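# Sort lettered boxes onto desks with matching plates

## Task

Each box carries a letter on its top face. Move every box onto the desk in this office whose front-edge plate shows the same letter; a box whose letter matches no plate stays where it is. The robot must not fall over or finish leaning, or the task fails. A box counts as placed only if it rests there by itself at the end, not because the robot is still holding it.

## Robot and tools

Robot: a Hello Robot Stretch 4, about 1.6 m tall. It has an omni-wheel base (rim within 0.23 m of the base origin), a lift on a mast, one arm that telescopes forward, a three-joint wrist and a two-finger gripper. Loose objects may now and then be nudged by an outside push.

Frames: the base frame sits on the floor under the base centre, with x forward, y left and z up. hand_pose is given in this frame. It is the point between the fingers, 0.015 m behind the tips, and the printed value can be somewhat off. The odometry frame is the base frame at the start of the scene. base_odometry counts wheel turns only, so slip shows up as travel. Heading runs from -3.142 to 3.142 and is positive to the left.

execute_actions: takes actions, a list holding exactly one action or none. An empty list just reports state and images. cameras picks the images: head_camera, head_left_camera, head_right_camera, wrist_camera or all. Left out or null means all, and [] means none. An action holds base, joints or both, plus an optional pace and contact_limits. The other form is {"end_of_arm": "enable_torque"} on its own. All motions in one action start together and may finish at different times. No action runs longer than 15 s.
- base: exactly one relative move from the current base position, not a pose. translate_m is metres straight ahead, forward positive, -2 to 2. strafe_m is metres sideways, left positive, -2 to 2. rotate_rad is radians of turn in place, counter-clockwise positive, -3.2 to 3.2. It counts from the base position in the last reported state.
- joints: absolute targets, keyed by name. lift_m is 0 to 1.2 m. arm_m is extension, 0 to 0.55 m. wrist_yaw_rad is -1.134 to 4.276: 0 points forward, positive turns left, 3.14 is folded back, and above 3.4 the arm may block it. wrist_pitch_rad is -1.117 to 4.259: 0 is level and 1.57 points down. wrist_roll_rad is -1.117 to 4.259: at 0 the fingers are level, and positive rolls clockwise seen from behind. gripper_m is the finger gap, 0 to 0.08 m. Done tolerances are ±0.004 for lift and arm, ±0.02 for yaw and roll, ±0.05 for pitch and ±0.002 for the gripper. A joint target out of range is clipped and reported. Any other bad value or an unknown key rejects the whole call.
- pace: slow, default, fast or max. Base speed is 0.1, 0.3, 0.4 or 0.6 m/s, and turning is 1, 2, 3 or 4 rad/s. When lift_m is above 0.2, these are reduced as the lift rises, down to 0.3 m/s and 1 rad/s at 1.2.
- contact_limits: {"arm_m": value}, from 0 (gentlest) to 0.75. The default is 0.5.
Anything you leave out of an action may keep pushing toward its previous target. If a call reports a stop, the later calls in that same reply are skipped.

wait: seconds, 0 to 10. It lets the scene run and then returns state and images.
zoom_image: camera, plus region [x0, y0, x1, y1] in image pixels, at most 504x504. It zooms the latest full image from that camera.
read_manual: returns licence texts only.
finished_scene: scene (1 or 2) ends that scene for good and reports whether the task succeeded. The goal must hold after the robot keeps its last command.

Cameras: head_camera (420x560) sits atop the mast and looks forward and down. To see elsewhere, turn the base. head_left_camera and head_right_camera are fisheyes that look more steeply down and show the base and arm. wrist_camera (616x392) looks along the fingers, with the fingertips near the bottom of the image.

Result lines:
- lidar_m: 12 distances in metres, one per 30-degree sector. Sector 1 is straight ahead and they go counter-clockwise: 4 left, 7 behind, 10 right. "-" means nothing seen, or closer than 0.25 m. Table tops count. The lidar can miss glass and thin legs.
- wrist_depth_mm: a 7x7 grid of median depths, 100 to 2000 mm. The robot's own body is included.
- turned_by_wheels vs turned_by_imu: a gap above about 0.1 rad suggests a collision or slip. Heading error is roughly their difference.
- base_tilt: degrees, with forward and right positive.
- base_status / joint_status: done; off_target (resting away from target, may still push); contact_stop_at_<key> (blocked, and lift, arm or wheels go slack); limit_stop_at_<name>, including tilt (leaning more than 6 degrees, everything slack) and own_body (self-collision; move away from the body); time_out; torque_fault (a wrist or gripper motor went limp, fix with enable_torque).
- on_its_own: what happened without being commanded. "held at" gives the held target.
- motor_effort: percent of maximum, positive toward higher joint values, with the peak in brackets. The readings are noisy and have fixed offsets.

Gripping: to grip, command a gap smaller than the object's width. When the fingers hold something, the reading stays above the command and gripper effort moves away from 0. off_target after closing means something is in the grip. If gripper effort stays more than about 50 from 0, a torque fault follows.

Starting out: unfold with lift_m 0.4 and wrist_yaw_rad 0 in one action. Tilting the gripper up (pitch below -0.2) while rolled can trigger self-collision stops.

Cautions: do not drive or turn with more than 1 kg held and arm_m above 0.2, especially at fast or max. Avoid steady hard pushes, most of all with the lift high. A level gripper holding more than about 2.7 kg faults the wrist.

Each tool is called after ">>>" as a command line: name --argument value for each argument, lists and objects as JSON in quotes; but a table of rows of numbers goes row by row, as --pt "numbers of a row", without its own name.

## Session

>>> execute_actions --actions '[{"joints":{"lift_m":0.95,"wrist_yaw_rad":0,"wrist_pitch_rad":1.57,"gripper_m":0.08}}]' --cameras '["head_camera","head_left_camera"]'

Scene clock: 3.57 s.
base_odometry: x=+0.000 y=+0.000 heading=+0.000 (m, m, rad; odometry frame)
turned_by_wheels: +0.000 (rad since the last result)
turned_by_imu: -0.001 (rad since the last result)
base_tilt: forward=+0.4 right=+0.3 (deg)
lidar_m: 0.89 0.98 1.47 2.13 1.02 0.80 0.80 0.86 0.81 0.77 0.87 0.92
base_status: not commanded
joint_positions: lift_m=+0.950 arm_m=-0.002 wrist_yaw_rad=+0.000 wrist_pitch_rad=+1.570 wrist_roll_rad=-0.007 gripper_m=+0.080
joint_status: all done
motor_effort: lift_m=+24(27) arm_m=-1(1) wrist_yaw_rad=-2(9) wrist_pitch_rad=+3(0) wrist_roll_rad=+0(0) gripper_m=-1(1) wheel_0=+0(0) wheel_1=+0(0) wheel_2=+0(0) (%)
hand_pose: x=+0.1692 y=-0.0874 z=+0.9152 quat_wxyz=(+0.707, -0.003, +0.707, +0.003) (m; base frame)
wrist_depth_mm: 1078 1098 1060 1042 1025 1008 1008 / 1098 1078 1060 1042 1025 1025 1008 / 1098 1078 1078 1042 1025 1025 1025 / 1098 1098 1060 1060 1060 1025 1025 / 1098 1078 854 842 1042 1025 1025 / 1098 1078 149 854 1042 591 1025 / - - 500 854 1060 - -
pictures: head_camera, head_left_camera
Images, in order (width x height): head_camera 420x560, head_left_camera 420x672.

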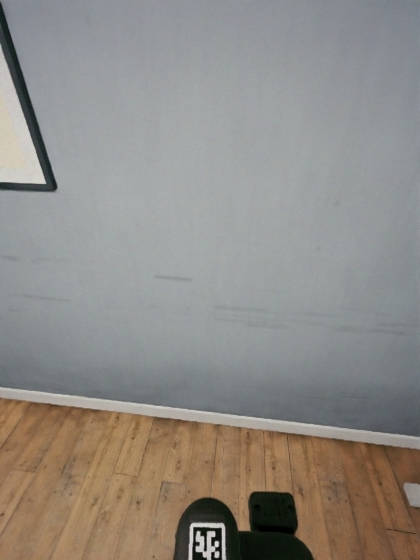

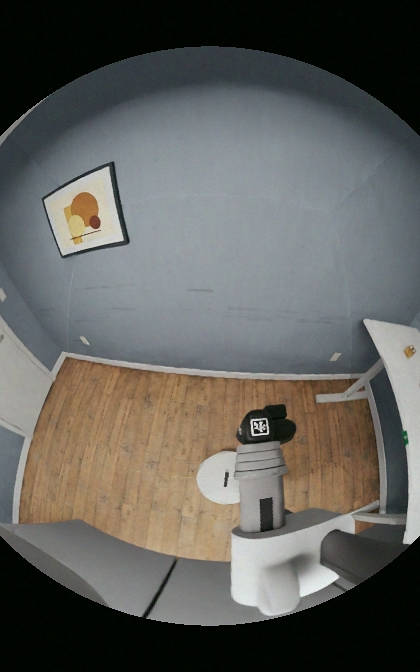

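>>> execute_actions --actions '[{"base":{"rotate_rad":-1.57},"pace":"fast"}]' --cameras '["head_camera","head_left_camera"]'

Scene clock: 7.10 s.
base_odometry: x=+0.000 y=+0.000 heading=-1.570 (m, m, rad; odometry frame)
turned_by_wheels: -1.570 (rad since the last result)
turned_by_imu: -1.535 (rad since the last result)
base_tilt: forward=+0.4 right=+0.3 (deg)
lidar_m: 0.79 0.88 0.92 0.90 1.00 1.51 2.15 1.00 0.79 0.78 0.86 0.81
base_status: done
joint_positions: lift_m=+0.950 arm_m=-0.002 wrist_yaw_rad=+0.000 wrist_pitch_rad=+1.570 wrist_roll_rad=-0.007 gripper_m=+0.080
joint_status: not commanded
motor_effort: lift_m=+22(23) arm_m=-1(1) wrist_yaw_rad=-1(2) wrist_pitch_rad=+3(1) wrist_roll_rad=+0(0) gripper_m=+1(2) wheel_0=+0(4) wheel_1=-1(5) wheel_2=-1(3) (%)
hand_pose: x=+0.1692 y=-0.0874 z=+0.9153 quat_wxyz=(+0.707, -0.002, +0.707, +0.002) (m; base frame)
wrist_depth_mm: 1098 1078 1060 1042 1042 1025 1008 / 1078 1060 1060 1060 1042 1025 1025 / 1098 1078 1060 1042 1042 1025 1025 / 1078 1078 1078 1060 1060 1025 1025 / 1098 1078 854 842 1042 1042 1025 / 1098 1060 149 842 1042 591 1025 / - - 500 842 1060 - -
pictures: head_camera, head_left_camera
Images, in order (width x height): head_camera 420x560, head_left_camera 420x672.

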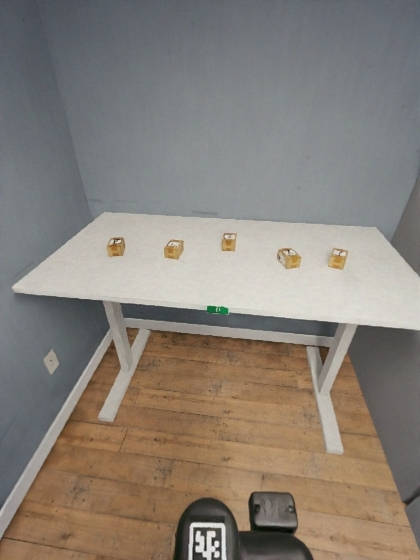

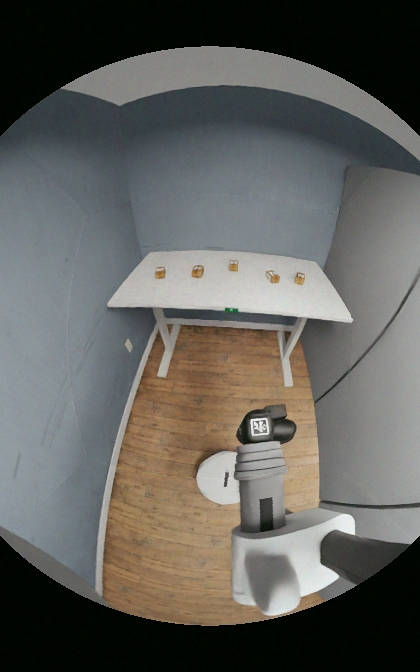

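>>> zoom_image --camera "head_camera" --region '[80, 210, 380, 330]'

Region (80, 210, 380, 330) of head_camera's 420x560 image, scaled by 1.680, with more detail than that image has; it fills the top 202 rows of this view, and the rest is white.

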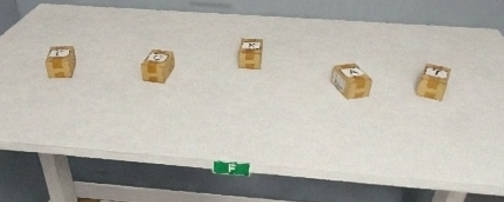

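>>> execute_actions --actions '[{"base":{"rotate_rad":3.14},"pace":"fast"}]' --cameras '[]'

>>> execute_actions --actions '[{"base":{"translate_m":1.4},"pace":"fast"}]' --cameras '["head_camera","head_left_camera"]'

Scene clock: 15.00 s.
base_odometry: x=+0.000 y=+0.000 heading=+1.570 (m, m, rad; odometry frame)
turned_by_wheels: +3.140 (rad since the last result)
turned_by_imu: +3.065 (rad since the last result)
base_tilt: forward=+0.4 right=+0.3 (deg)
lidar_m: 2.12 1.02 0.81 0.79 0.86 0.84 0.82 0.86 0.94 0.90 0.97 1.44
base_status: done
joint_positions: lift_m=+0.950 arm_m=-0.002 wrist_yaw_rad=+0.000 wrist_pitch_rad=+1.570 wrist_roll_rad=-0.007 gripper_m=+0.080
joint_status: not commanded
motor_effort: lift_m=+21(22) arm_m=-1(1) wrist_yaw_rad=-1(2) wrist_pitch_rad=-1(1) wrist_roll_rad=+0(0) gripper_m=+1(1) wheel_0=+0(5) wheel_1=+0(6) wheel_2=+1(6) (%)
hand_pose: x=+0.1693 y=-0.0874 z=+0.9153 quat_wxyz=(+0.707, -0.003, +0.707, +0.003) (m; base frame)
wrist_depth_mm: 1060 1060 1060 1042 1025 1025 1008 / 1078 1060 1060 1042 1060 1025 1025 / 1078 1078 1078 1042 1025 1025 1025 / 1078 1078 1060 1042 1042 1025 1008 / 1078 1078 854 854 1042 1025 1025 / 1098 1078 149 854 1042 591 1042 / - - 500 854 1042 - -
pictures: none
No camera images: the call's "cameras" was empty. Leave "cameras" out to get every camera's image.

Scene clock: 20.20 s.
base_odometry: x=+0.001 y=+1.400 heading=+1.570 (m, m, rad; odometry frame)
turned_by_wheels: +0.000 (rad since the last result)
turned_by_imu: -0.007 (rad since the last result)
base_tilt: forward=+0.3 right=+0.3 (deg)
lidar_m: 0.73 0.82 1.24 0.67 0.70 1.05 2.68 1.37 1.05 1.05 0.94 0.74
base_status: done
joint_positions: lift_m=+0.950 arm_m=-0.002 wrist_yaw_rad=+0.000 wrist_pitch_rad=+1.570 wrist_roll_rad=-0.007 gripper_m=+0.080
joint_status: not commanded
motor_effort: lift_m=+21(21) arm_m=-1(1) wrist_yaw_rad=-1(2) wrist_pitch_rad=+0(1) wrist_roll_rad=+0(0) gripper_m=+1(1) wheel_0=-1(5) wheel_1=-1(5) wheel_2=+0(8) (%)
hand_pose: x=+0.1693 y=-0.0874 z=+0.9153 quat_wxyz=(+0.707, -0.003, +0.707, +0.003) (m; base frame)
wrist_depth_mm: 1078 1078 1060 1042 1025 1008 1008 / 1060 1060 1042 1060 1042 1008 1008 / 1078 1060 1060 1042 1042 1025 1025 / 1078 1078 1060 1042 1042 1042 1008 / 1078 1078 866 842 1060 1042 1025 / 1025 1060 149 842 1060 591 1025 / - - 500 854 1042 - -
pictures: head_camera, head_left_camera
Images, in order (width x height): head_camera 420x560, head_left_camera 420x672.

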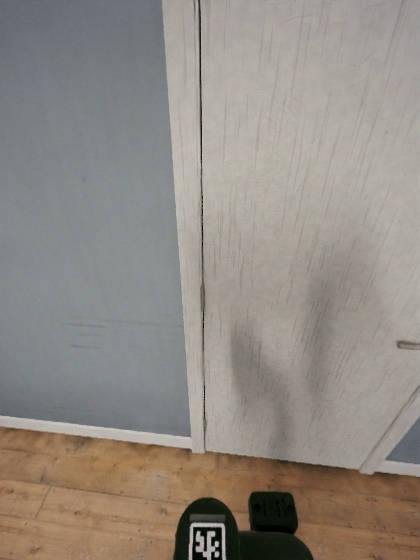

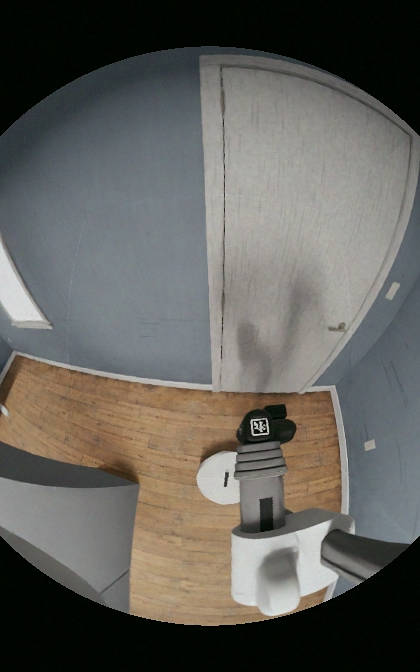

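>>> execute_actions --actions '[{"base":{"translate_m":0.35},"pace":"fast"}]' --cameras '[]'

>>> execute_actions --actions '[{"base":{"rotate_rad":1.57},"pace":"fast"}]' --cameras '["head_camera"]'

Scene clock: 26.57 s.
base_odometry: x=+0.001 y=+1.750 heading=+1.570 (m, m, rad; odometry frame)
turned_by_wheels: +0.000 (rad since the last result)
turned_by_imu: -0.003 (rad since the last result)
base_tilt: forward=+0.5 right=+0.3 (deg)
lidar_m: 0.39 0.45 0.68 2.70 0.81 0.99 2.93 1.40 1.10 1.08 0.52 0.40
base_status: done
joint_positions: lift_m=+0.950 arm_m=-0.002 wrist_yaw_rad=+0.000 wrist_pitch_rad=+1.570 wrist_roll_rad=-0.007 gripper_m=+0.080
joint_status: not commanded
motor_effort: lift_m=+21(21) arm_m=-1(1) wrist_yaw_rad=-1(2) wrist_pitch_rad=+2(1) wrist_roll_rad=+0(0) gripper_m=+1(1) wheel_0=+1(6) wheel_1=+0(6) wheel_2=+0(9) (%)
hand_pose: x=+0.1693 y=-0.0874 z=+0.9153 quat_wxyz=(+0.707, -0.003, +0.707, +0.003) (m; base frame)
wrist_depth_mm: 597 554 462 449 413 379 366 / 976 917 768 683 609 539 496 / 1078 1078 1078 1060 1042 991 854 / 1098 1078 1060 1042 1042 1025 1025 / 1098 1078 854 842 1042 1042 1025 / 1098 1078 149 854 1042 591 1025 / - - 504 854 1060 - -
pictures: none
No camera images: the call's "cameras" was empty. Leave "cameras" out to get every camera's image.

Scene clock: 28.73 s.
base_odometry: x=+0.001 y=+1.750 heading=+3.140 (m, m, rad; odometry frame)
turned_by_wheels: +1.570 (rad since the last result)
turned_by_imu: +1.533 (rad since the last result)
base_tilt: forward=+0.4 right=+0.4 (deg)
lidar_m: 2.60 0.82 0.99 2.54 1.41 1.11 1.10 0.53 0.40 0.38 0.44 0.67
base_status: done
joint_positions: lift_m=+0.950 arm_m=-0.002 wrist_yaw_rad=+0.000 wrist_pitch_rad=+1.570 wrist_roll_rad=-0.007 gripper_m=+0.080
joint_status: not commanded
motor_effort: lift_m=+21(21) arm_m=-1(1) wrist_yaw_rad=-1(2) wrist_pitch_rad=+1(3) wrist_roll_rad=+0(0) gripper_m=+0(2) wheel_0=+1(5) wheel_1=+1(5) wheel_2=-1(6) (%)
hand_pose: x=+0.1693 y=-0.0874 z=+0.9154 quat_wxyz=(+0.707, -0.003, +0.707, +0.003) (m; base frame)
wrist_depth_mm: 1078 1060 1060 1042 1042 946 615 / 1078 1078 1042 1042 1025 917 603 / 1078 1078 1060 1078 1042 878 591 / 1078 1078 1078 1042 1042 854 574 / 1098 1078 866 842 1042 798 559 / 1098 1098 149 842 1042 359 504 / - - 500 854 1060 - -
pictures: head_camera
Images, in order (width x height): head_camera 420x560.

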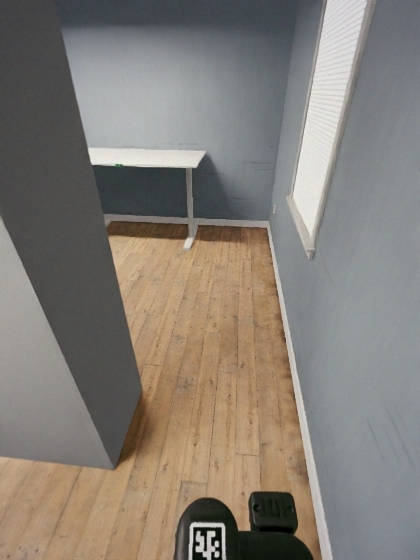

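>>> execute_actions --actions '[{"base":{"translate_m":1.6},"pace":"fast"}]' --cameras '["head_camera","head_left_camera"]'

Scene clock: 36.73 s.
base_odometry: x=-1.599 y=+1.753 heading=+3.140 (m, m, rad; odometry frame)
turned_by_wheels: +0.000 (rad since the last result)
turned_by_imu: -0.008 (rad since the last result)
base_tilt: forward=+0.4 right=+0.4 (deg)
lidar_m: 1.28 1.34 2.02 1.53 0.64 0.62 1.63 0.73 0.58 0.51 0.56 0.84
base_status: done
joint_positions: lift_m=+0.950 arm_m=-0.002 wrist_yaw_rad=+0.000 wrist_pitch_rad=+1.570 wrist_roll_rad=-0.007 gripper_m=+0.080
joint_status: not commanded
motor_effort: lift_m=+22(21) arm_m=-1(1) wrist_yaw_rad=-1(2) wrist_pitch_rad=+2(1) wrist_roll_rad=+0(0) gripper_m=-1(2) wheel_0=-1(6) wheel_1=-1(5) wheel_2=+1(8) (%)
hand_pose: x=+0.1693 y=-0.0874 z=+0.9154 quat_wxyz=(+0.707, -0.002, +0.707, +0.002) (m; base frame)
wrist_depth_mm: 1078 1078 1060 1042 1025 1025 831 / 1078 1078 1060 1060 1042 1025 831 / 1098 1060 1060 1060 1042 1042 809 / 1078 1078 1060 1042 1042 1042 798 / 1078 1078 854 854 1025 1025 759 / 1118 1078 149 854 1042 504 723 / - - 500 854 1042 - -
pictures: head_camera, head_left_camera
Images, in order (width x height): head_camera 420x560, head_left_camera 420x672.

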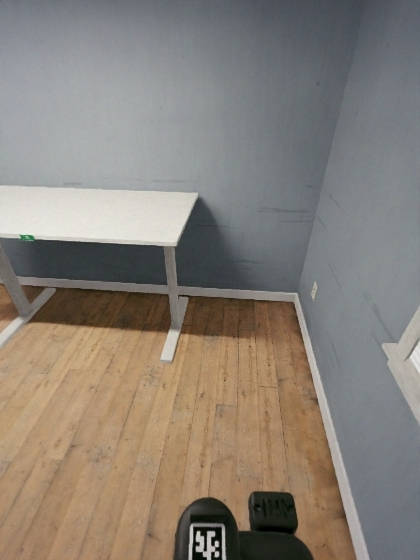

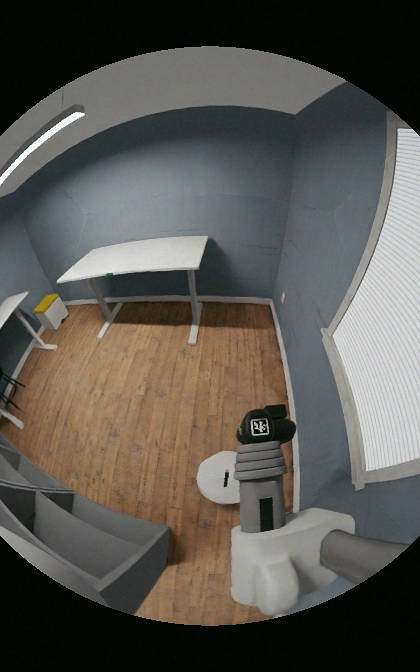

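>>> zoom_image --camera "head_camera" --region '[0, 210, 70, 260]'

>>> execute_actions --actions '[{"base":{"rotate_rad":1.0},"pace":"fast"}]' --cameras '["head_camera"]'

Region (0, 210, 70, 260) of head_camera's 420x560 image, scaled by 7.200, with more detail than that image has; it fills the top 360 rows of this view, and the rest is white.

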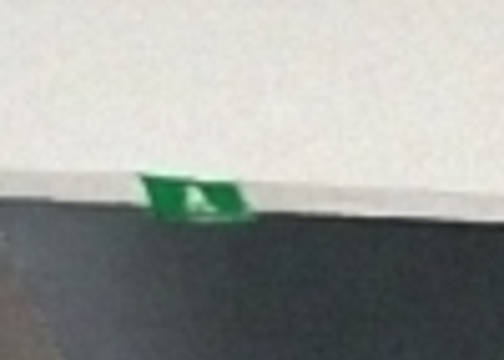

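Scene clock: 40.30 s.
base_odometry: x=-1.599 y=+1.753 heading=-2.143 (m, m, rad; odometry frame)
turned_by_wheels: +1.000 (rad since the last result)
turned_by_imu: +0.975 (rad since the last result)
base_tilt: forward=+0.4 right=+0.3 (deg)
lidar_m: 1.90 1.74 0.68 0.61 1.94 0.77 0.58 0.51 0.56 0.78 1.28 1.33
base_status: done
joint_positions: lift_m=+0.950 arm_m=-0.002 wrist_yaw_rad=+0.000 wrist_pitch_rad=+1.570 wrist_roll_rad=-0.007 gripper_m=+0.080
joint_status: not commanded
motor_effort: lift_m=+22(21) arm_m=-1(1) wrist_yaw_rad=-2(1) wrist_pitch_rad=+0(2) wrist_roll_rad=+0(1) gripper_m=-1(1) wheel_0=+1(5) wheel_1=+1(4) wheel_2=-1(7) (%)
hand_pose: x=+0.1693 y=-0.0874 z=+0.9154 quat_wxyz=(+0.707, -0.002, +0.707, +0.002) (m; base frame)
wrist_depth_mm: 1078 1078 1042 1042 1025 1008 991 / 1078 1078 1060 1042 1025 1025 1025 / 1078 1078 1078 1060 1042 1025 1025 / 1025 1078 1078 1042 1060 1025 1025 / 1098 1078 866 842 1042 1025 1025 / 1098 1078 149 842 1060 591 1025 / - - 504 854 1060 - -
pictures: head_camera
Images, in order (width x height): head_camera 420x560.

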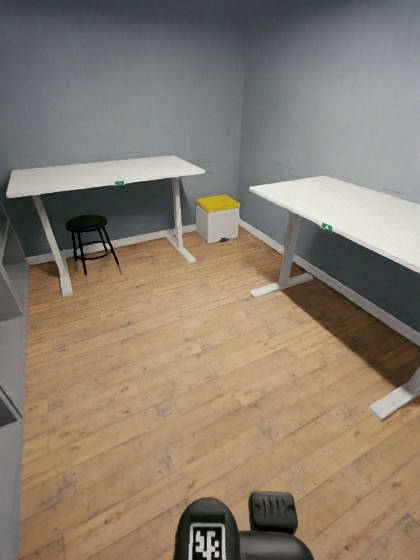

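>>> zoom_image --camera "head_camera" --region '[100, 165, 360, 240]'

Region (100, 165, 360, 240) of head_camera's 420x560 image, scaled by 1.938, with more detail than that image has; it fills the top 145 rows of this view, and the rest is white.

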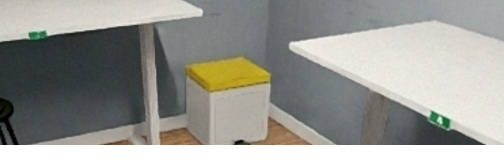

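Need closer; drive in and use the wrist cam.

>>> execute_actions --actions '[{"base":{"translate_m":1.0},"joints":{"lift_m":0.6,"wrist_pitch_rad":0},"pace":"fast"}]' --cameras '["head_camera","wrist_camera"]'

Scene clock: 48.57 s.
base_odometry: x=-2.140 y=+0.912 heading=-2.144 (m, m, rad; odometry frame)
turned_by_wheels: +0.000 (rad since the last result)
turned_by_imu: -0.006 (rad since the last result)
base_tilt: forward=+0.5 right=+0.2 (deg)
lidar_m: 1.16 1.51 1.34 1.00 0.95 0.99 1.45 1.38 1.50 0.81 0.78 0.83
base_status: done
joint_positions: lift_m=+0.600 arm_m=-0.002 wrist_yaw_rad=+0.000 wrist_pitch_rad=+0.003 wrist_roll_rad=-0.007 gripper_m=+0.080
joint_status: all done
motor_effort: lift_m=+15(19) arm_m=-1(1) wrist_yaw_rad=-1(0) wrist_pitch_rad=-8(15) wrist_roll_rad=+0(0) gripper_m=-1(1) wheel_0=-1(5) wheel_1=-1(4) wheel_2=+0(10) (%)
hand_pose: x=+0.3818 y=-0.0874 z=+0.7778 quat_wxyz=(+1.000, -0.003, +0.002, +0.000) (m; base frame)
wrist_depth_mm: 1708 1921 - - - 1618 1308 / 1708 1863 - - - 1576 1308 / 1661 1863 - - - 976 798 / 1756 1921 - - - 1618 1229 / 1756 1921 - - - 1618 1255 / 1756 1863 149 1921 - 554 1281 / - - 931 1808 1808 - -
pictures: head_camera, wrist_camera
Images, in order (width x height): head_camera 420x560, wrist_camera 616x392.

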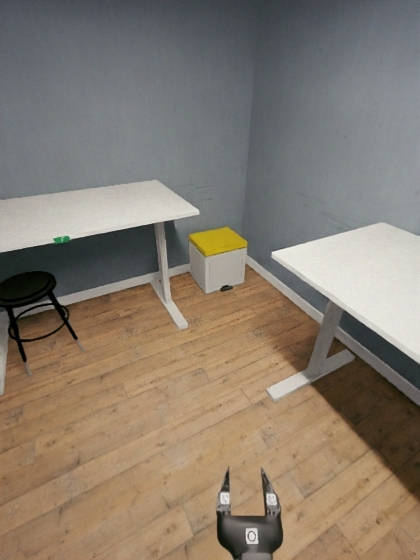

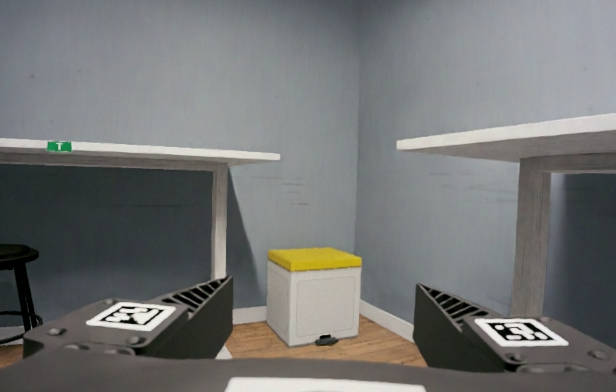

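>>> execute_actions --actions '[{"base":{"translate_m":-1.0},"pace":"fast"}]' --cameras '[]'

>>> execute_actions --actions '[{"base":{"rotate_rad":-1.0},"pace":"fast"}]' --cameras '[]'

>>> execute_actions --actions '[{"base":{"translate_m":-1.6},"pace":"fast"}]' --cameras '[]'

>>> execute_actions --actions '[{"base":{"rotate_rad":1.57},"joints":{"lift_m":1.2,"wrist_pitch_rad":1.57},"pace":"fast"}]' --cameras '[]'

>>> execute_actions --actions '[{"base":{"translate_m":1.75},"pace":"fast"}]' --cameras '["head_camera"]'

Scene clock: 59.13 s.
base_odometry: x=-1.598 y=+1.752 heading=-2.143 (m, m, rad; odometry frame)
turned_by_wheels: +0.000 (rad since the last result)
turned_by_imu: +0.001 (rad since the last result)
base_tilt: forward=+0.4 right=+0.3 (deg)
lidar_m: 1.91 1.74 0.68 0.62 1.92 0.78 0.58 0.51 0.54 0.76 1.28 1.31
base_status: done
joint_positions: lift_m=+0.600 arm_m=-0.002 wrist_yaw_rad=+0.000 wrist_pitch_rad=+0.003 wrist_roll_rad=-0.007 gripper_m=+0.080
joint_status: not commanded
motor_effort: lift_m=+15(15) arm_m=-1(1) wrist_yaw_rad=-2(2) wrist_pitch_rad=-9(7) wrist_roll_rad=+0(0) gripper_m=+0(0) wheel_0=+2(6) wheel_1=+2(6) wheel_2=-1(10) (%)
hand_pose: x=+0.3818 y=-0.0874 z=+0.7778 quat_wxyz=(+1.000, -0.003, +0.002, +0.000) (m; base frame)
wrist_depth_mm: - - - - - - 1756 / - - - - - - 1756 / - - - - - - 1756 / - - - - - - 1708 / - - - - - - 1708 / - - 149 - - 1025 1708 / - - 976 1921 1808 - -
pictures: none
No camera images: the call's "cameras" was empty. Leave "cameras" out to get every camera's image.

Scene clock: 60.63 s.
base_odometry: x=-1.598 y=+1.752 heading=+3.140 (m, m, rad; odometry frame)
turned_by_wheels: -1.000 (rad since the last result)
turned_by_imu: -0.978 (rad since the last result)
base_tilt: forward=+0.4 right=+0.3 (deg)
lidar_m: 1.28 1.35 2.00 1.49 0.65 0.63 1.68 0.74 0.56 0.50 0.55 0.83
base_status: done
joint_positions: lift_m=+0.600 arm_m=-0.002 wrist_yaw_rad=+0.000 wrist_pitch_rad=+0.003 wrist_roll_rad=-0.007 gripper_m=+0.080
joint_status: not commanded
motor_effort: lift_m=+16(15) arm_m=-1(1) wrist_yaw_rad=-1(2) wrist_pitch_rad=-6(8) wrist_roll_rad=+0(0) gripper_m=+3(0) wheel_0=-1(7) wheel_1=-1(6) wheel_2=-1(7) (%)
hand_pose: x=+0.3818 y=-0.0874 z=+0.7778 quat_wxyz=(+1.000, -0.003, +0.002, +0.000) (m; base frame)
wrist_depth_mm: - 1921 1863 1808 1756 1430 891 / - 1863 1863 1808 1756 1430 904 / 1983 1921 1808 1808 1756 1464 904 / - 1921 1863 1863 1808 1397 891 / - 1983 1863 1863 1756 1397 891 / - 1921 149 1808 1756 597 842 / - - 778 1808 1808 - -
pictures: none
No camera images: the call's "cameras" was empty. Leave "cameras" out to get every camera's image.

Scene clock: 66.00 s.
base_odometry: x=+0.002 y=+1.749 heading=+3.140 (m, m, rad; odometry frame)
turned_by_wheels: +0.000 (rad since the last result)
turned_by_imu: +0.003 (rad since the last result)
base_tilt: forward=+0.4 right=+0.4 (deg)
lidar_m: 2.59 0.81 0.98 2.55 1.44 1.11 1.09 0.53 0.40 0.39 0.44 0.66
base_status: done
joint_positions: lift_m=+0.600 arm_m=-0.002 wrist_yaw_rad=+0.000 wrist_pitch_rad=+0.003 wrist_roll_rad=-0.007 gripper_m=+0.080
joint_status: not commanded
motor_effort: lift_m=+15(15) arm_m=-1(1) wrist_yaw_rad=-1(1) wrist_pitch_rad=-9(7) wrist_roll_rad=+0(0) gripper_m=+0(2) wheel_0=+2(6) wheel_1=+2(7) wheel_2=-1(10) (%)
hand_pose: x=+0.3818 y=-0.0874 z=+0.7778 quat_wxyz=(+1.000, -0.003, +0.002, +0.000) (m; base frame)
wrist_depth_mm: 691 - - - - 1060 661 / 691 - - - - 1060 668 / 715 - - - - 1060 668 / 715 - - - - 1060 668 / 715 - - - - 1025 654 / 683 878 149 - - 462 621 / - - 960 1921 1863 - -
pictures: none
No camera images: the call's "cameras" was empty. Leave "cameras" out to get every camera's image.

Scene clock: 68.60 s.
base_odometry: x=+0.002 y=+1.749 heading=-1.573 (m, m, rad; odometry frame)
turned_by_wheels: +1.570 (rad since the last result)
turned_by_imu: +1.534 (rad since the last result)
base_tilt: forward=+0.4 right=+0.3 (deg)
lidar_m: 2.54 1.41 1.10 1.08 0.54 0.41 0.39 0.45 0.66 2.35 0.82 0.98
base_status: done
joint_positions: lift_m=+1.200 arm_m=-0.002 wrist_yaw_rad=+0.000 wrist_pitch_rad=+1.570 wrist_roll_rad=-0.007 gripper_m=+0.080
joint_status: all done
motor_effort: lift_m=+23(27) arm_m=-1(1) wrist_yaw_rad=-1(2) wrist_pitch_rad=+0(1) wrist_roll_rad=+0(0) gripper_m=+1(0) wheel_0=+2(8) wheel_1=+2(7) wheel_2=+0(7) (%)
hand_pose: x=+0.1693 y=-0.0874 z=+1.1652 quat_wxyz=(+0.707, -0.002, +0.707, +0.002) (m; base frame)
wrist_depth_mm: 1336 1308 1281 1308 1255 1255 917 / 1336 1308 1281 1308 1281 1255 946 / 1336 1308 1308 1308 1281 1281 1255 / 1336 1336 1336 1281 1336 1281 1229 / 1366 1336 1336 1098 1308 1281 1281 / 1366 1336 149 1098 1281 707 1281 / - - 741 1308 1308 - -
pictures: none
No camera images: the call's "cameras" was empty. Leave "cameras" out to get every camera's image.

Scene clock: 75.90 s.
base_odometry: x=-0.002 y=-0.001 heading=-1.573 (m, m, rad; odometry frame)
turned_by_wheels: +0.000 (rad since the last result)
turned_by_imu: -0.008 (rad since the last result)
base_tilt: forward=+0.3 right=+0.3 (deg)
lidar_m: 0.77 0.86 0.96 0.94 1.02 1.47 2.17 1.00 0.78 0.75 0.80 0.80
base_status: done
joint_positions: lift_m=+1.200 arm_m=-0.002 wrist_yaw_rad=+0.000 wrist_pitch_rad=+1.570 wrist_roll_rad=-0.007 gripper_m=+0.080
joint_status: not commanded
motor_effort: lift_m=+23(23) arm_m=-1(1) wrist_yaw_rad=-2(2) wrist_pitch_rad=+2(3) wrist_roll_rad=+0(1) gripper_m=+0(1) wheel_0=+1(4) wheel_1=+1(4) wheel_2=+1(9) (%)
hand_pose: x=+0.1693 y=-0.0874 z=+1.1653 quat_wxyz=(+0.707, -0.002, +0.707, +0.002) (m; base frame)
wrist_depth_mm: 1255 1308 1281 1281 1281 1255 1160 / 1281 1308 1308 1308 1281 1255 1138 / 1308 1336 1308 1281 1281 1281 1118 / 1336 1308 1308 1308 1281 1281 1098 / 1336 1336 1308 1098 1281 1255 1078 / 1336 1336 149 1078 1308 676 1008 / - - 741 1308 1308 - -
pictures: head_camera
Images, in order (width x height): head_camera 420x560.

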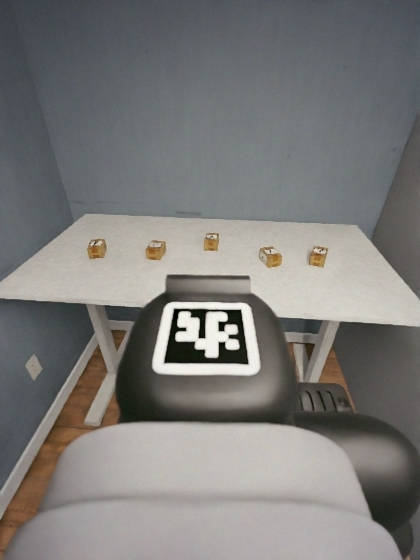

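>>> execute_actions --actions '[{"base":{"translate_m":0.42},"joints":{"arm_m":0.4},"pace":"fast"}]' --cameras '["head_camera","wrist_camera"]'

Scene clock: 80.87 s.
base_odometry: x=-0.003 y=-0.421 heading=-1.573 (m, m, rad; odometry frame)
turned_by_wheels: +0.000 (rad since the last result)
turned_by_imu: -0.003 (rad since the last result)
base_tilt: forward=+0.4 right=+0.3 (deg)
lidar_m: 0.37 0.40 0.62 0.91 0.98 1.41 2.58 1.06 0.81 0.78 0.49 0.39
base_status: done
joint_positions: lift_m=+1.200 arm_m=+0.399 wrist_yaw_rad=+0.000 wrist_pitch_rad=+1.570 wrist_roll_rad=-0.007 gripper_m=+0.080
joint_status: all done
motor_effort: lift_m=+23(23) arm_m=+6(6) wrist_yaw_rad=-2(1) wrist_pitch_rad=+2(3) wrist_roll_rad=+0(1) gripper_m=+0(1) wheel_0=+0(6) wheel_1=+0(4) wheel_2=+2(9) (%)
hand_pose: x=+0.5700 y=-0.0874 z=+1.1653 quat_wxyz=(+0.707, -0.003, +0.707, +0.003) (m; base frame)
wrist_depth_mm: 366 364 359 355 351 349 345 / 368 366 359 357 353 303 345 / 370 368 364 357 353 309 300 / 373 368 364 359 355 351 349 / 373 368 364 359 355 353 349 / 375 368 149 364 359 248 349 / - - 255 364 359 - -
pictures: head_camera, wrist_camera
Images, in order (width x height): head_camera 420x560, wrist_camera 616x392.

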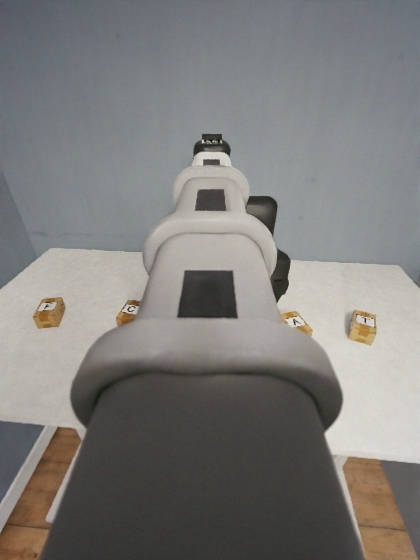

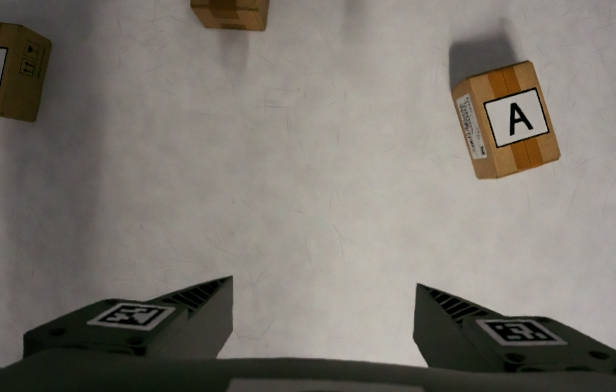

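>>> execute_actions --actions '[{"base":{"strafe_m":-0.18},"joints":{"arm_m":0.525,"wrist_roll_rad":-0.28}}]' --cameras '["wrist_camera"]'

Scene clock: 86.27 s.
base_odometry: x=-0.183 y=-0.421 heading=-1.573 (m, m, rad; odometry frame)
turned_by_wheels: +0.000 (rad since the last result)
turned_by_imu: -0.003 (rad since the last result)
base_tilt: forward=+0.5 right=+0.3 (deg)
lidar_m: 0.35 0.40 0.60 1.09 1.16 1.69 2.59 0.82 0.62 0.61 0.49 0.36
base_status: done
joint_positions: lift_m=+1.200 arm_m=+0.524 wrist_yaw_rad=+0.000 wrist_pitch_rad=+1.570 wrist_roll_rad=-0.280 gripper_m=+0.080
joint_status: all done
motor_effort: lift_m=+22(22) arm_m=+7(7) wrist_yaw_rad=-2(2) wrist_pitch_rad=+1(1) wrist_roll_rad=-2(7) gripper_m=+0(1) wheel_0=-1(7) wheel_1=+0(9) wheel_2=+1(4) (%)
hand_pose: x=+0.6949 y=-0.0874 z=+1.1653 quat_wxyz=(+0.700, -0.099, +0.700, +0.098) (m; base frame)
wrist_depth_mm: 315 349 359 355 353 347 343 / 368 364 362 355 353 349 345 / 368 366 362 357 353 351 349 / 370 366 362 359 355 351 349 / 373 366 366 312 357 351 349 / 373 368 149 359 357 224 303 / - - 255 362 357 - -
pictures: wrist_camera
Images, in order (width x height): wrist_camera 616x392.

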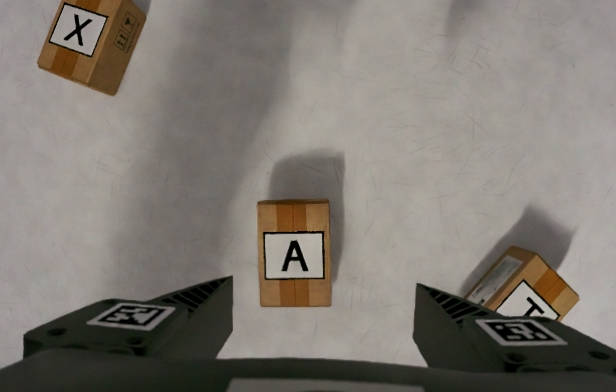

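>>> execute_actions --actions '[{"base":{"strafe_m":0.02}}]' --cameras '[]'

>>> execute_actions --actions '[{"joints":{"lift_m":1.04}}]' --cameras '["wrist_camera"]'

Scene clock: 89.73 s.
base_odometry: x=-0.163 y=-0.421 heading=-1.573 (m, m, rad; odometry frame)
turned_by_wheels: +0.000 (rad since the last result)
turned_by_imu: -0.001 (rad since the last result)
base_tilt: forward=+0.4 right=+0.3 (deg)
lidar_m: 0.35 0.37 0.58 1.06 1.15 1.67 2.59 0.83 0.63 0.62 0.48 0.38
base_status: done
joint_positions: lift_m=+1.200 arm_m=+0.524 wrist_yaw_rad=+0.000 wrist_pitch_rad=+1.570 wrist_roll_rad=-0.280 gripper_m=+0.080
joint_status: not commanded
motor_effort: lift_m=+23(22) arm_m=+7(7) wrist_yaw_rad=-2(0) wrist_pitch_rad=+3(2) wrist_roll_rad=-1(1) gripper_m=+1(0) wheel_0=+1(6) wheel_1=-2(5) wheel_2=+1(0) (%)
hand_pose: x=+0.6949 y=-0.0874 z=+1.1653 quat_wxyz=(+0.700, -0.099, +0.700, +0.098) (m; base frame)
wrist_depth_mm: 368 317 359 357 353 347 345 / 368 362 362 355 351 349 345 / 368 366 362 359 353 351 347 / 370 366 362 357 355 351 347 / 370 366 364 310 357 353 349 / 373 366 149 314 357 224 303 / - - 254 362 357 - -
pictures: none
No camera images: the call's "cameras" was empty. Leave "cameras" out to get every camera's image.

Scene clock: 91.47 s.
base_odometry: x=-0.163 y=-0.421 heading=-1.573 (m, m, rad; odometry frame)
turned_by_wheels: +0.000 (rad since the last result)
turned_by_imu: -0.001 (rad since the last result)
base_tilt: forward=+0.5 right=+0.3 (deg)
lidar_m: 0.36 0.42 0.58 1.06 1.16 1.67 2.60 0.84 0.64 0.62 0.50 0.37
base_status: not commanded
joint_positions: lift_m=+1.040 arm_m=+0.524 wrist_yaw_rad=+0.000 wrist_pitch_rad=+1.570 wrist_roll_rad=-0.280 gripper_m=+0.080
joint_status: all done
motor_effort: lift_m=+14(19) arm_m=+7(7) wrist_yaw_rad=-2(2) wrist_pitch_rad=+2(2) wrist_roll_rad=-2(1) gripper_m=+0(0) wheel_0=+1(1) wheel_1=-2(2) wheel_2=+1(1) (%)
hand_pose: x=+0.6949 y=-0.0874 z=+1.0059 quat_wxyz=(+0.700, -0.099, +0.700, +0.098) (m; base frame)
wrist_depth_mm: 204 202 200 198 196 194 - / 205 203 201 199 197 195 193 / 206 204 202 199 198 195 194 / 206 204 202 200 198 196 195 / 206 204 203 151 198 196 196 / 208 204 149 151 151 170 - / - - 148 151 151 - -
pictures: wrist_camera
Images, in order (width x height): wrist_camera 616x392.

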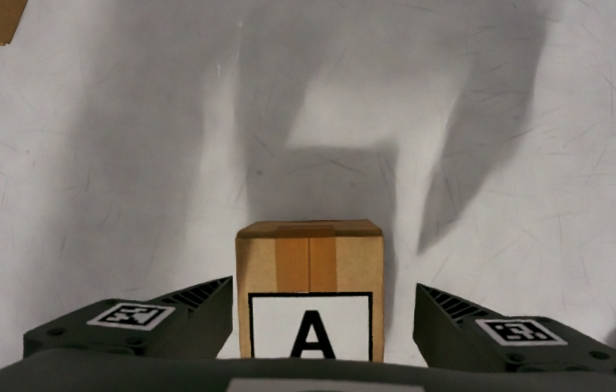

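>>> execute_actions --actions '[{"joints":{"gripper_m":0.0}}]' --cameras '[]'

>>> execute_actions --actions '[{"joints":{"lift_m":1.2}}]' --cameras '[]'

>>> execute_actions --actions '[{"base":{"translate_m":-2.0},"joints":{"arm_m":0.0,"wrist_roll_rad":0},"pace":"fast"}]' --cameras '[]'

>>> execute_actions --actions '[{"base":{"translate_m":-0.17},"pace":"fast"}]' --cameras '[]'

>>> execute_actions --actions '[{"base":{"rotate_rad":-1.57},"pace":"fast"}]' --cameras '["head_camera"]'

Scene clock: 97.73 s.
base_odometry: x=-0.163 y=-0.421 heading=-1.573 (m, m, rad; odometry frame)
turned_by_wheels: +0.000 (rad since the last result)
turned_by_imu: -0.002 (rad since the last result)
base_tilt: forward=+0.5 right=+0.3 (deg)
lidar_m: 0.36 0.39 0.58 1.06 1.14 1.68 2.60 0.84 0.65 0.61 0.47 0.37
base_status: not commanded
joint_positions: lift_m=+1.040 arm_m=+0.524 wrist_yaw_rad=+0.000 wrist_pitch_rad=+1.570 wrist_roll_rad=-0.280 gripper_m=+0.058
joint_status: gripper_m off_target (ended at +0.058, target +0.000)
on_its_own: gripper_m is held at +0.052, not at your +0.000, by its contact guard: the fingers met something
motor_effort: lift_m=+14(14) arm_m=+7(7) wrist_yaw_rad=-2(1) wrist_pitch_rad=+1(2) wrist_roll_rad=-2(1) gripper_m=-42(45) wheel_0=+1(1) wheel_1=-2(2) wheel_2=+1(1) (%)
hand_pose: x=+0.6949 y=-0.0874 z=+1.0059 quat_wxyz=(+0.700, -0.099, +0.700, +0.099) (m; base frame)
wrist_depth_mm: 204 202 200 197 196 194 - / 205 203 200 199 196 195 193 / 206 204 201 199 198 195 194 / 206 204 202 200 198 196 195 / 208 205 203 151 167 196 195 / 208 206 142 151 150 197 196 / - - - 151 149 - -
pictures: none
No camera images: the call's "cameras" was empty. Leave "cameras" out to get every camera's image.

Scene clock: 99.47 s.
base_odometry: x=-0.163 y=-0.421 heading=-1.573 (m, m, rad; odometry frame)
turned_by_wheels: +0.000 (rad since the last result)
turned_by_imu: -0.001 (rad since the last result)
base_tilt: forward=+0.4 right=+0.4 (deg)
lidar_m: 0.34 0.40 0.58 1.06 1.13 1.67 2.59 0.83 0.63 0.62 0.48 0.38
base_status: not commanded
joint_positions: lift_m=+1.200 arm_m=+0.524 wrist_yaw_rad=+0.000 wrist_pitch_rad=+1.570 wrist_roll_rad=-0.280 gripper_m=+0.058
joint_status: all done
on_its_own: gripper_m is held at +0.052, not at your +0.000, by its contact guard: the fingers met something
motor_effort: lift_m=+24(27) arm_m=+7(7) wrist_yaw_rad=-1(1) wrist_pitch_rad=-1(2) wrist_roll_rad=-1(2) gripper_m=-43(42) wheel_0=+1(1) wheel_1=-2(2) wheel_2=+1(1) (%)
hand_pose: x=+0.6949 y=-0.0874 z=+1.1651 quat_wxyz=(+0.700, -0.099, +0.700, +0.099) (m; base frame)
wrist_depth_mm: 366 317 359 355 349 347 345 / 366 364 359 355 351 349 347 / 370 364 362 355 355 349 347 / 370 366 362 359 355 351 347 / 370 366 364 151 167 351 347 / 373 368 142 151 150 325 301 / - - - 151 149 - -
pictures: none
No camera images: the call's "cameras" was empty. Leave "cameras" out to get every camera's image.

Scene clock: 107.60 s.
base_odometry: x=-0.158 y=+1.579 heading=-1.573 (m, m, rad; odometry frame)
turned_by_wheels: +0.000 (rad since the last result)
turned_by_imu: +0.003 (rad since the last result)
base_tilt: forward=+0.4 right=+0.3 (deg)
lidar_m: 2.35 1.62 1.25 1.22 0.79 0.59 0.58 0.62 0.94 2.71 0.58 0.75
base_status: done
joint_positions: lift_m=+1.200 arm_m=+0.001 wrist_yaw_rad=+0.000 wrist_pitch_rad=+1.570 wrist_roll_rad=+0.000 gripper_m=+0.058
joint_status: all done
on_its_own: gripper_m is held at +0.052, not at your +0.000, by its contact guard: the fingers met something
motor_effort: lift_m=+23(24) arm_m=-6(12) wrist_yaw_rad=-1(2) wrist_pitch_rad=+2(0) wrist_roll_rad=-1(2) gripper_m=-40(44) wheel_0=+0(5) wheel_1=+0(4) wheel_2=-2(7) (%)
hand_pose: x=+0.1722 y=-0.0874 z=+1.1652 quat_wxyz=(+0.707, +0.000, +0.707, +0.000) (m; base frame)
wrist_depth_mm: 1336 1336 1308 1281 1255 1042 691 / 1336 1336 1308 1308 1255 1042 683 / 1336 1308 1308 1308 1281 1008 699 / 1336 1336 1308 1281 1281 1281 1255 / 1366 1336 1336 151 167 1255 1281 / 1366 1336 142 151 150 1281 1281 / - - - 151 148 - -
pictures: none
No camera images: the call's "cameras" was empty. Leave "cameras" out to get every camera's image.

Scene clock: 109.53 s.
base_odometry: x=-0.158 y=+1.749 heading=-1.573 (m, m, rad; odometry frame)
turned_by_wheels: +0.000 (rad since the last result)
turned_by_imu: +0.000 (rad since the last result)
base_tilt: forward=+0.4 right=+0.3 (deg)
lidar_m: 2.51 1.63 1.27 1.24 0.57 0.40 0.40 0.48 0.69 2.52 0.69 0.73
base_status: done
joint_positions: lift_m=+1.200 arm_m=+0.001 wrist_yaw_rad=+0.000 wrist_pitch_rad=+1.570 wrist_roll_rad=+0.000 gripper_m=+0.058
joint_status: not commanded
on_its_own: gripper_m is held at +0.052, not at your +0.000, by its contact guard: the fingers met something
motor_effort: lift_m=+23(23) arm_m=-6(6) wrist_yaw_rad=-2(1) wrist_pitch_rad=+3(1) wrist_roll_rad=+0(0) gripper_m=-42(42) wheel_0=-1(4) wheel_1=-1(4) wheel_2=-2(8) (%)
hand_pose: x=+0.1722 y=-0.0874 z=+1.1652 quat_wxyz=(+0.707, +0.000, +0.707, +0.000) (m; base frame)
wrist_depth_mm: 1336 1308 1336 1308 1281 1025 661 / 1336 1336 1308 1281 1255 1008 778 / 1336 1336 1308 1308 1281 1255 1255 / 1336 1336 1308 1281 1281 1281 1255 / 1336 1308 1308 151 167 1255 1255 / 1336 1366 142 151 150 1255 1281 / - - - 151 149 - -
pictures: none
No camera images: the call's "cameras" was empty. Leave "cameras" out to get every camera's image.

Scene clock: 112.37 s.
base_odometry: x=-0.158 y=+1.749 heading=+3.140 (m, m, rad; odometry frame)
turned_by_wheels: -1.570 (rad since the last result)
turned_by_imu: -1.535 (rad since the last result)
base_tilt: forward=+0.4 right=+0.3 (deg)
lidar_m: 2.62 0.69 0.75 2.55 1.64 1.29 1.25 0.54 0.39 0.39 0.46 0.69
base_status: done
joint_positions: lift_m=+1.200 arm_m=+0.001 wrist_yaw_rad=+0.000 wrist_pitch_rad=+1.570 wrist_roll_rad=+0.000 gripper_m=+0.058
joint_status: not commanded
on_its_own: gripper_m is held at +0.052, not at your +0.000, by its contact guard: the fingers met something
motor_effort: lift_m=+23(23) arm_m=-6(6) wrist_yaw_rad=-1(1) wrist_pitch_rad=+2(2) wrist_roll_rad=-1(0) gripper_m=-42(42) wheel_0=+0(5) wheel_1=+0(5) wheel_2=-1(2) (%)
hand_pose: x=+0.1722 y=-0.0874 z=+1.1652 quat_wxyz=(+0.707, +0.000, +0.707, +0.000) (m; base frame)
wrist_depth_mm: 778 991 1308 1308 1281 960 627 / 1098 1182 1308 1281 1281 946 621 / 1336 1336 1281 1281 1281 917 609 / 1336 1336 1308 1281 1281 891 591 / 1366 1308 1336 151 167 854 580 / 1366 1336 142 151 150 707 554 / - - - 151 148 - -
pictures: head_camera
Images, in order (width x height): head_camera 420x560.

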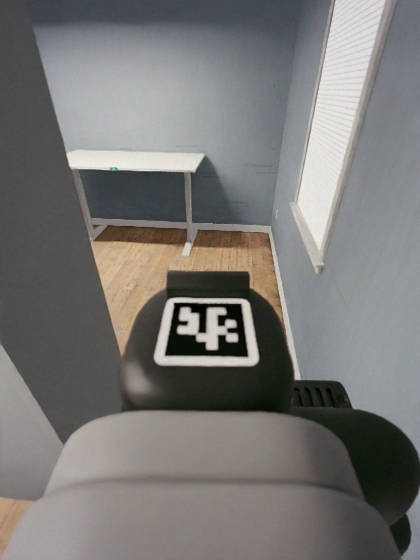

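>>> execute_actions --actions '[{"base":{"translate_m":1.45},"pace":"fast"}]' --cameras '[]'

>>> execute_actions --actions '[{"base":{"strafe_m":0.6},"pace":"fast"}]' --cameras '[]'

>>> execute_actions --actions '[{"base":{"translate_m":0.85},"joints":{"arm_m":0.5},"pace":"fast"}]' --cameras '["head_camera"]'

Scene clock: 121.63 s.
base_odometry: x=-1.608 y=+1.752 heading=+3.140 (m, m, rad; odometry frame)
turned_by_wheels: +0.000 (rad since the last result)
turned_by_imu: -0.008 (rad since the last result)
base_tilt: forward=+0.4 right=+0.4 (deg)
lidar_m: 1.28 1.34 1.99 1.53 0.66 0.63 1.64 0.73 0.54 0.52 0.56 0.82
base_status: done
joint_positions: lift_m=+1.200 arm_m=+0.001 wrist_yaw_rad=+0.000 wrist_pitch_rad=+1.570 wrist_roll_rad=+0.000 gripper_m=+0.058
joint_status: not commanded
on_its_own: gripper_m is held at +0.052, not at your +0.000, by its contact guard: the fingers met something
motor_effort: lift_m=+23(23) arm_m=-6(6) wrist_yaw_rad=-2(1) wrist_pitch_rad=+0(2) wrist_roll_rad=+0(0) gripper_m=-42(41) wheel_0=+0(6) wheel_1=+1(3) wheel_2=+1(7) (%)
hand_pose: x=+0.1722 y=-0.0874 z=+1.1652 quat_wxyz=(+0.707, +0.000, +0.707, +0.000) (m; base frame)
wrist_depth_mm: 1308 1308 1308 1308 1281 1229 831 / 1336 1308 1308 1281 1281 1205 820 / 1336 1336 1308 1308 1281 1182 798 / 1336 1336 1308 1281 1281 1182 798 / 1366 1336 1308 151 167 1118 768 / 1366 1336 142 151 150 931 723 / - - - 151 149 - -
pictures: none
No camera images: the call's "cameras" was empty. Leave "cameras" out to get every camera's image.

Scene clock: 124.97 s.
base_odometry: x=-1.609 y=+1.152 heading=+3.140 (m, m, rad; odometry frame)
turned_by_wheels: +0.000 (rad since the last result)
turned_by_imu: +0.001 (rad since the last result)
base_tilt: forward=+0.4 right=+0.3 (deg)
lidar_m: 1.29 1.38 1.86 1.40 0.62 0.45 0.45 0.46 1.16 1.11 1.17 1.33
base_status: done
joint_positions: lift_m=+1.200 arm_m=+0.001 wrist_yaw_rad=+0.000 wrist_pitch_rad=+1.570 wrist_roll_rad=+0.000 gripper_m=+0.058
joint_status: not commanded
on_its_own: gripper_m is held at +0.052, not at your +0.000, by its contact guard: the fingers met something
motor_effort: lift_m=+23(23) arm_m=-6(6) wrist_yaw_rad=-1(0) wrist_pitch_rad=+1(2) wrist_roll_rad=+0(0) gripper_m=-42(41) wheel_0=+1(8) wheel_1=+0(8) wheel_2=+1(1) (%)
hand_pose: x=+0.1722 y=-0.0874 z=+1.1652 quat_wxyz=(+0.707, +0.000, +0.707, +0.000) (m; base frame)
wrist_depth_mm: 1336 1336 1308 1281 1281 1255 1255 / 1336 1308 1308 1281 1281 1281 1255 / 1336 1308 1308 1308 1281 1255 1255 / 1336 1336 1308 1281 1281 1255 1281 / 1366 1308 1308 151 167 1281 1255 / 1366 1308 142 151 150 1229 1281 / - - - 151 148 - -
pictures: none
No camera images: the call's "cameras" was empty. Leave "cameras" out to get every camera's image.

Scene clock: 129.27 s.
base_odometry: x=-2.459 y=+1.153 heading=+3.140 (m, m, rad; odometry frame)
turned_by_wheels: +0.000 (rad since the last result)
turned_by_imu: -0.004 (rad since the last result)
base_tilt: forward=+0.4 right=+0.3 (deg)
lidar_m: 0.45 0.50 0.74 1.76 1.74 1.34 1.31 1.63 1.21 1.19 1.31 0.46
base_status: done
joint_positions: lift_m=+1.200 arm_m=+0.499 wrist_yaw_rad=+0.000 wrist_pitch_rad=+1.570 wrist_roll_rad=+0.000 gripper_m=+0.058
joint_status: all done
on_its_own: gripper_m is held at +0.052, not at your +0.000, by its contact guard: the fingers met something
motor_effort: lift_m=+23(23) arm_m=+6(9) wrist_yaw_rad=-2(0) wrist_pitch_rad=+2(0) wrist_roll_rad=+0(1) gripper_m=-43(43) wheel_0=+1(6) wheel_1=-1(6) wheel_2=+2(7) (%)
hand_pose: x=+0.6700 y=-0.0874 z=+1.1652 quat_wxyz=(+0.707, +0.000, +0.707, +0.000) (m; base frame)
wrist_depth_mm: 368 364 357 357 351 347 343 / 368 364 362 355 351 349 345 / 368 366 362 357 353 347 345 / 370 366 364 359 355 351 347 / 370 368 362 151 167 351 349 / 375 368 142 151 150 351 351 / - - - 151 148 - -
pictures: head_camera
Images, in order (width x height): head_camera 420x560.

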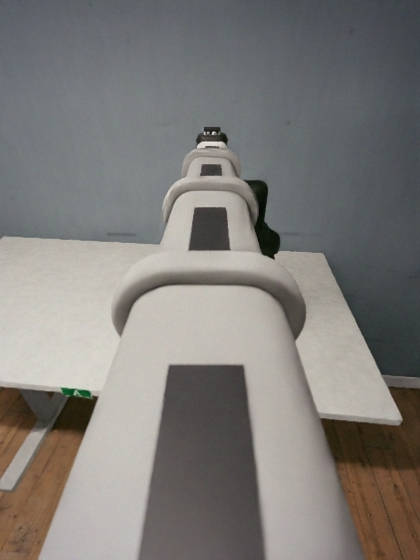

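>>> execute_actions --actions '[{"joints":{"lift_m":1.05}}]' --cameras '[]'

>>> execute_actions --actions '[{"joints":{"gripper_m":0.08}}]' --cameras '[]'

>>> execute_actions --actions '[{"joints":{"lift_m":1.2}}]' --cameras '[]'

>>> execute_actions --actions '[{"base":{"translate_m":-0.85},"joints":{"arm_m":0},"pace":"fast"}]' --cameras '["head_camera"]'

Scene clock: 136.40 s.
base_odometry: x=-2.459 y=+1.153 heading=+3.140 (m, m, rad; odometry frame)
turned_by_wheels: +0.000 (rad since the last result)
turned_by_imu: -0.002 (rad since the last result)
base_tilt: forward=+0.4 right=+0.3 (deg)
lidar_m: 0.45 0.51 0.75 1.74 1.75 1.32 1.30 1.61 1.22 1.19 1.32 0.45
base_status: not commanded
joint_positions: lift_m=+1.050 arm_m=+0.499 wrist_yaw_rad=+0.000 wrist_pitch_rad=+1.570 wrist_roll_rad=+0.000 gripper_m=+0.058
joint_status: all done
on_its_own: gripper_m is held at +0.052, not at your +0.000, by its contact guard: the fingers met something
motor_effort: lift_m=+15(26) arm_m=+6(6) wrist_yaw_rad=-2(2) wrist_pitch_rad=+2(1) wrist_roll_rad=+0(0) gripper_m=-43(42) wheel_0=+1(1) wheel_1=-1(1) wheel_2=+2(2) (%)
hand_pose: x=+0.6700 y=-0.0874 z=+1.0159 quat_wxyz=(+0.707, +0.000, +0.707, +0.000) (m; base frame)
wrist_depth_mm: 215 213 211 208 206 203 - / 215 213 211 209 206 204 202 / 216 214 212 209 207 204 203 / 218 215 212 210 208 205 204 / 218 215 213 151 167 206 204 / 219 216 142 151 150 206 205 / - - - 151 149 - -
pictures: none
No camera images: the call's "cameras" was empty. Leave "cameras" out to get every camera's image.

Scene clock: 137.33 s.
base_odometry: x=-2.459 y=+1.153 heading=+3.140 (m, m, rad; odometry frame)
turned_by_wheels: +0.000 (rad since the last result)
turned_by_imu: +0.000 (rad since the last result)
base_tilt: forward=+0.4 right=+0.3 (deg)
lidar_m: 0.44 0.51 0.74 1.74 1.74 1.34 1.30 1.61 1.22 1.19 1.31 0.44
base_status: not commanded
joint_positions: lift_m=+1.050 arm_m=+0.499 wrist_yaw_rad=+0.000 wrist_pitch_rad=+1.570 wrist_roll_rad=+0.000 gripper_m=+0.080
joint_status: all done
motor_effort: lift_m=+15(15) arm_m=+6(6) wrist_yaw_rad=-2(2) wrist_pitch_rad=+1(3) wrist_roll_rad=+0(0) gripper_m=+0(40) wheel_0=+1(1) wheel_1=-1(1) wheel_2=+2(2) (%)
hand_pose: x=+0.6700 y=-0.0874 z=+1.0159 quat_wxyz=(+0.707, +0.000, +0.707, +0.000) (m; base frame)
wrist_depth_mm: 216 213 211 208 206 203 - / 216 213 211 208 206 204 202 / 216 214 211 209 207 205 204 / 217 214 213 210 207 206 204 / 217 215 213 161 208 206 205 / 218 215 149 161 160 175 - / - - 153 161 160 - -
pictures: none
No camera images: the call's "cameras" was empty. Leave "cameras" out to get every camera's image.

Scene clock: 139.03 s.
base_odometry: x=-2.459 y=+1.153 heading=+3.140 (m, m, rad; odometry frame)
turned_by_wheels: +0.000 (rad since the last result)
turned_by_imu: -0.001 (rad since the last result)
base_tilt: forward=+0.5 right=+0.3 (deg)
lidar_m: 0.45 0.49 0.73 1.75 1.73 1.33 1.31 1.62 1.22 1.17 1.31 0.48
base_status: not commanded
joint_positions: lift_m=+1.200 arm_m=+0.499 wrist_yaw_rad=+0.000 wrist_pitch_rad=+1.570 wrist_roll_rad=+0.000 gripper_m=+0.080
joint_status: all done
motor_effort: lift_m=+24(27) arm_m=+6(6) wrist_yaw_rad=-2(2) wrist_pitch_rad=+1(1) wrist_roll_rad=+0(0) gripper_m=+0(1) wheel_0=+1(1) wheel_1=-1(1) wheel_2=+2(2) (%)
hand_pose: x=+0.6700 y=-0.0874 z=+1.1652 quat_wxyz=(+0.707, +0.000, +0.707, +0.000) (m; base frame)
wrist_depth_mm: 368 364 357 355 351 345 343 / 370 364 359 357 353 349 345 / 368 366 362 357 351 349 347 / 368 368 362 357 355 353 349 / 373 368 364 310 357 353 349 / 373 368 149 362 357 248 349 / - - 254 362 359 - -
pictures: none
No camera images: the call's "cameras" was empty. Leave "cameras" out to get every camera's image.

Scene clock: 143.43 s.
base_odometry: x=-1.609 y=+1.152 heading=+3.140 (m, m, rad; odometry frame)
turned_by_wheels: +0.000 (rad since the last result)
turned_by_imu: +0.001 (rad since the last result)
base_tilt: forward=+0.4 right=+0.4 (deg)
lidar_m: 1.29 1.41 1.85 1.40 0.60 0.44 0.45 0.48 1.16 1.11 1.20 1.32
base_status: done
joint_positions: lift_m=+1.200 arm_m=+0.001 wrist_yaw_rad=+0.000 wrist_pitch_rad=+1.571 wrist_roll_rad=+0.000 gripper_m=+0.080
joint_status: all done
motor_effort: lift_m=+23(24) arm_m=-6(5) wrist_yaw_rad=+0(2) wrist_pitch_rad=+2(1) wrist_roll_rad=+0(0) gripper_m=+2(0) wheel_0=-1(5) wheel_1=+1(4) wheel_2=+0(8) (%)
hand_pose: x=+0.1721 y=-0.0874 z=+1.1652 quat_wxyz=(+0.707, +0.000, +0.707, +0.000) (m; base frame)
wrist_depth_mm: 1336 1308 1308 1281 1255 1255 1255 / 1336 1308 1281 1281 1308 1281 1255 / 1336 1308 1308 1308 1281 1281 1255 / 1336 1336 1308 1308 1281 1255 1255 / 1366 1308 1336 1098 1281 1281 1255 / 1336 1308 149 1098 1281 715 1255 / - - 741 1308 1308 - -
pictures: head_camera
Images, in order (width x height): head_camera 420x560.

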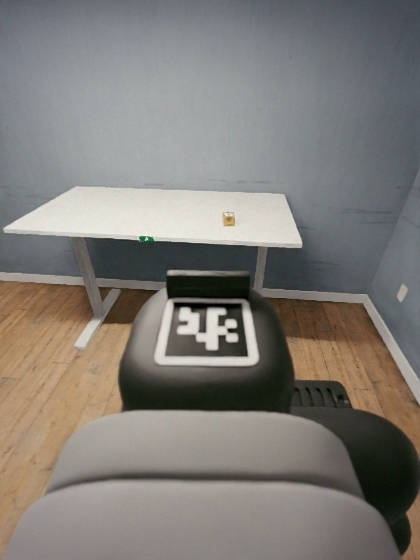

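>>> zoom_image --camera "head_camera" --region '[120, 220, 180, 255]'

Region (120, 220, 180, 255) of head_camera's 420x560 image, scaled by 8.400, with more detail than that image has; it fills the top 294 rows of this view, and the rest is white.

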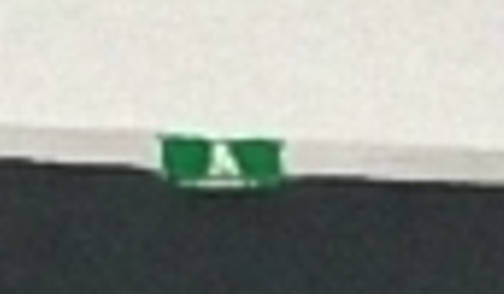

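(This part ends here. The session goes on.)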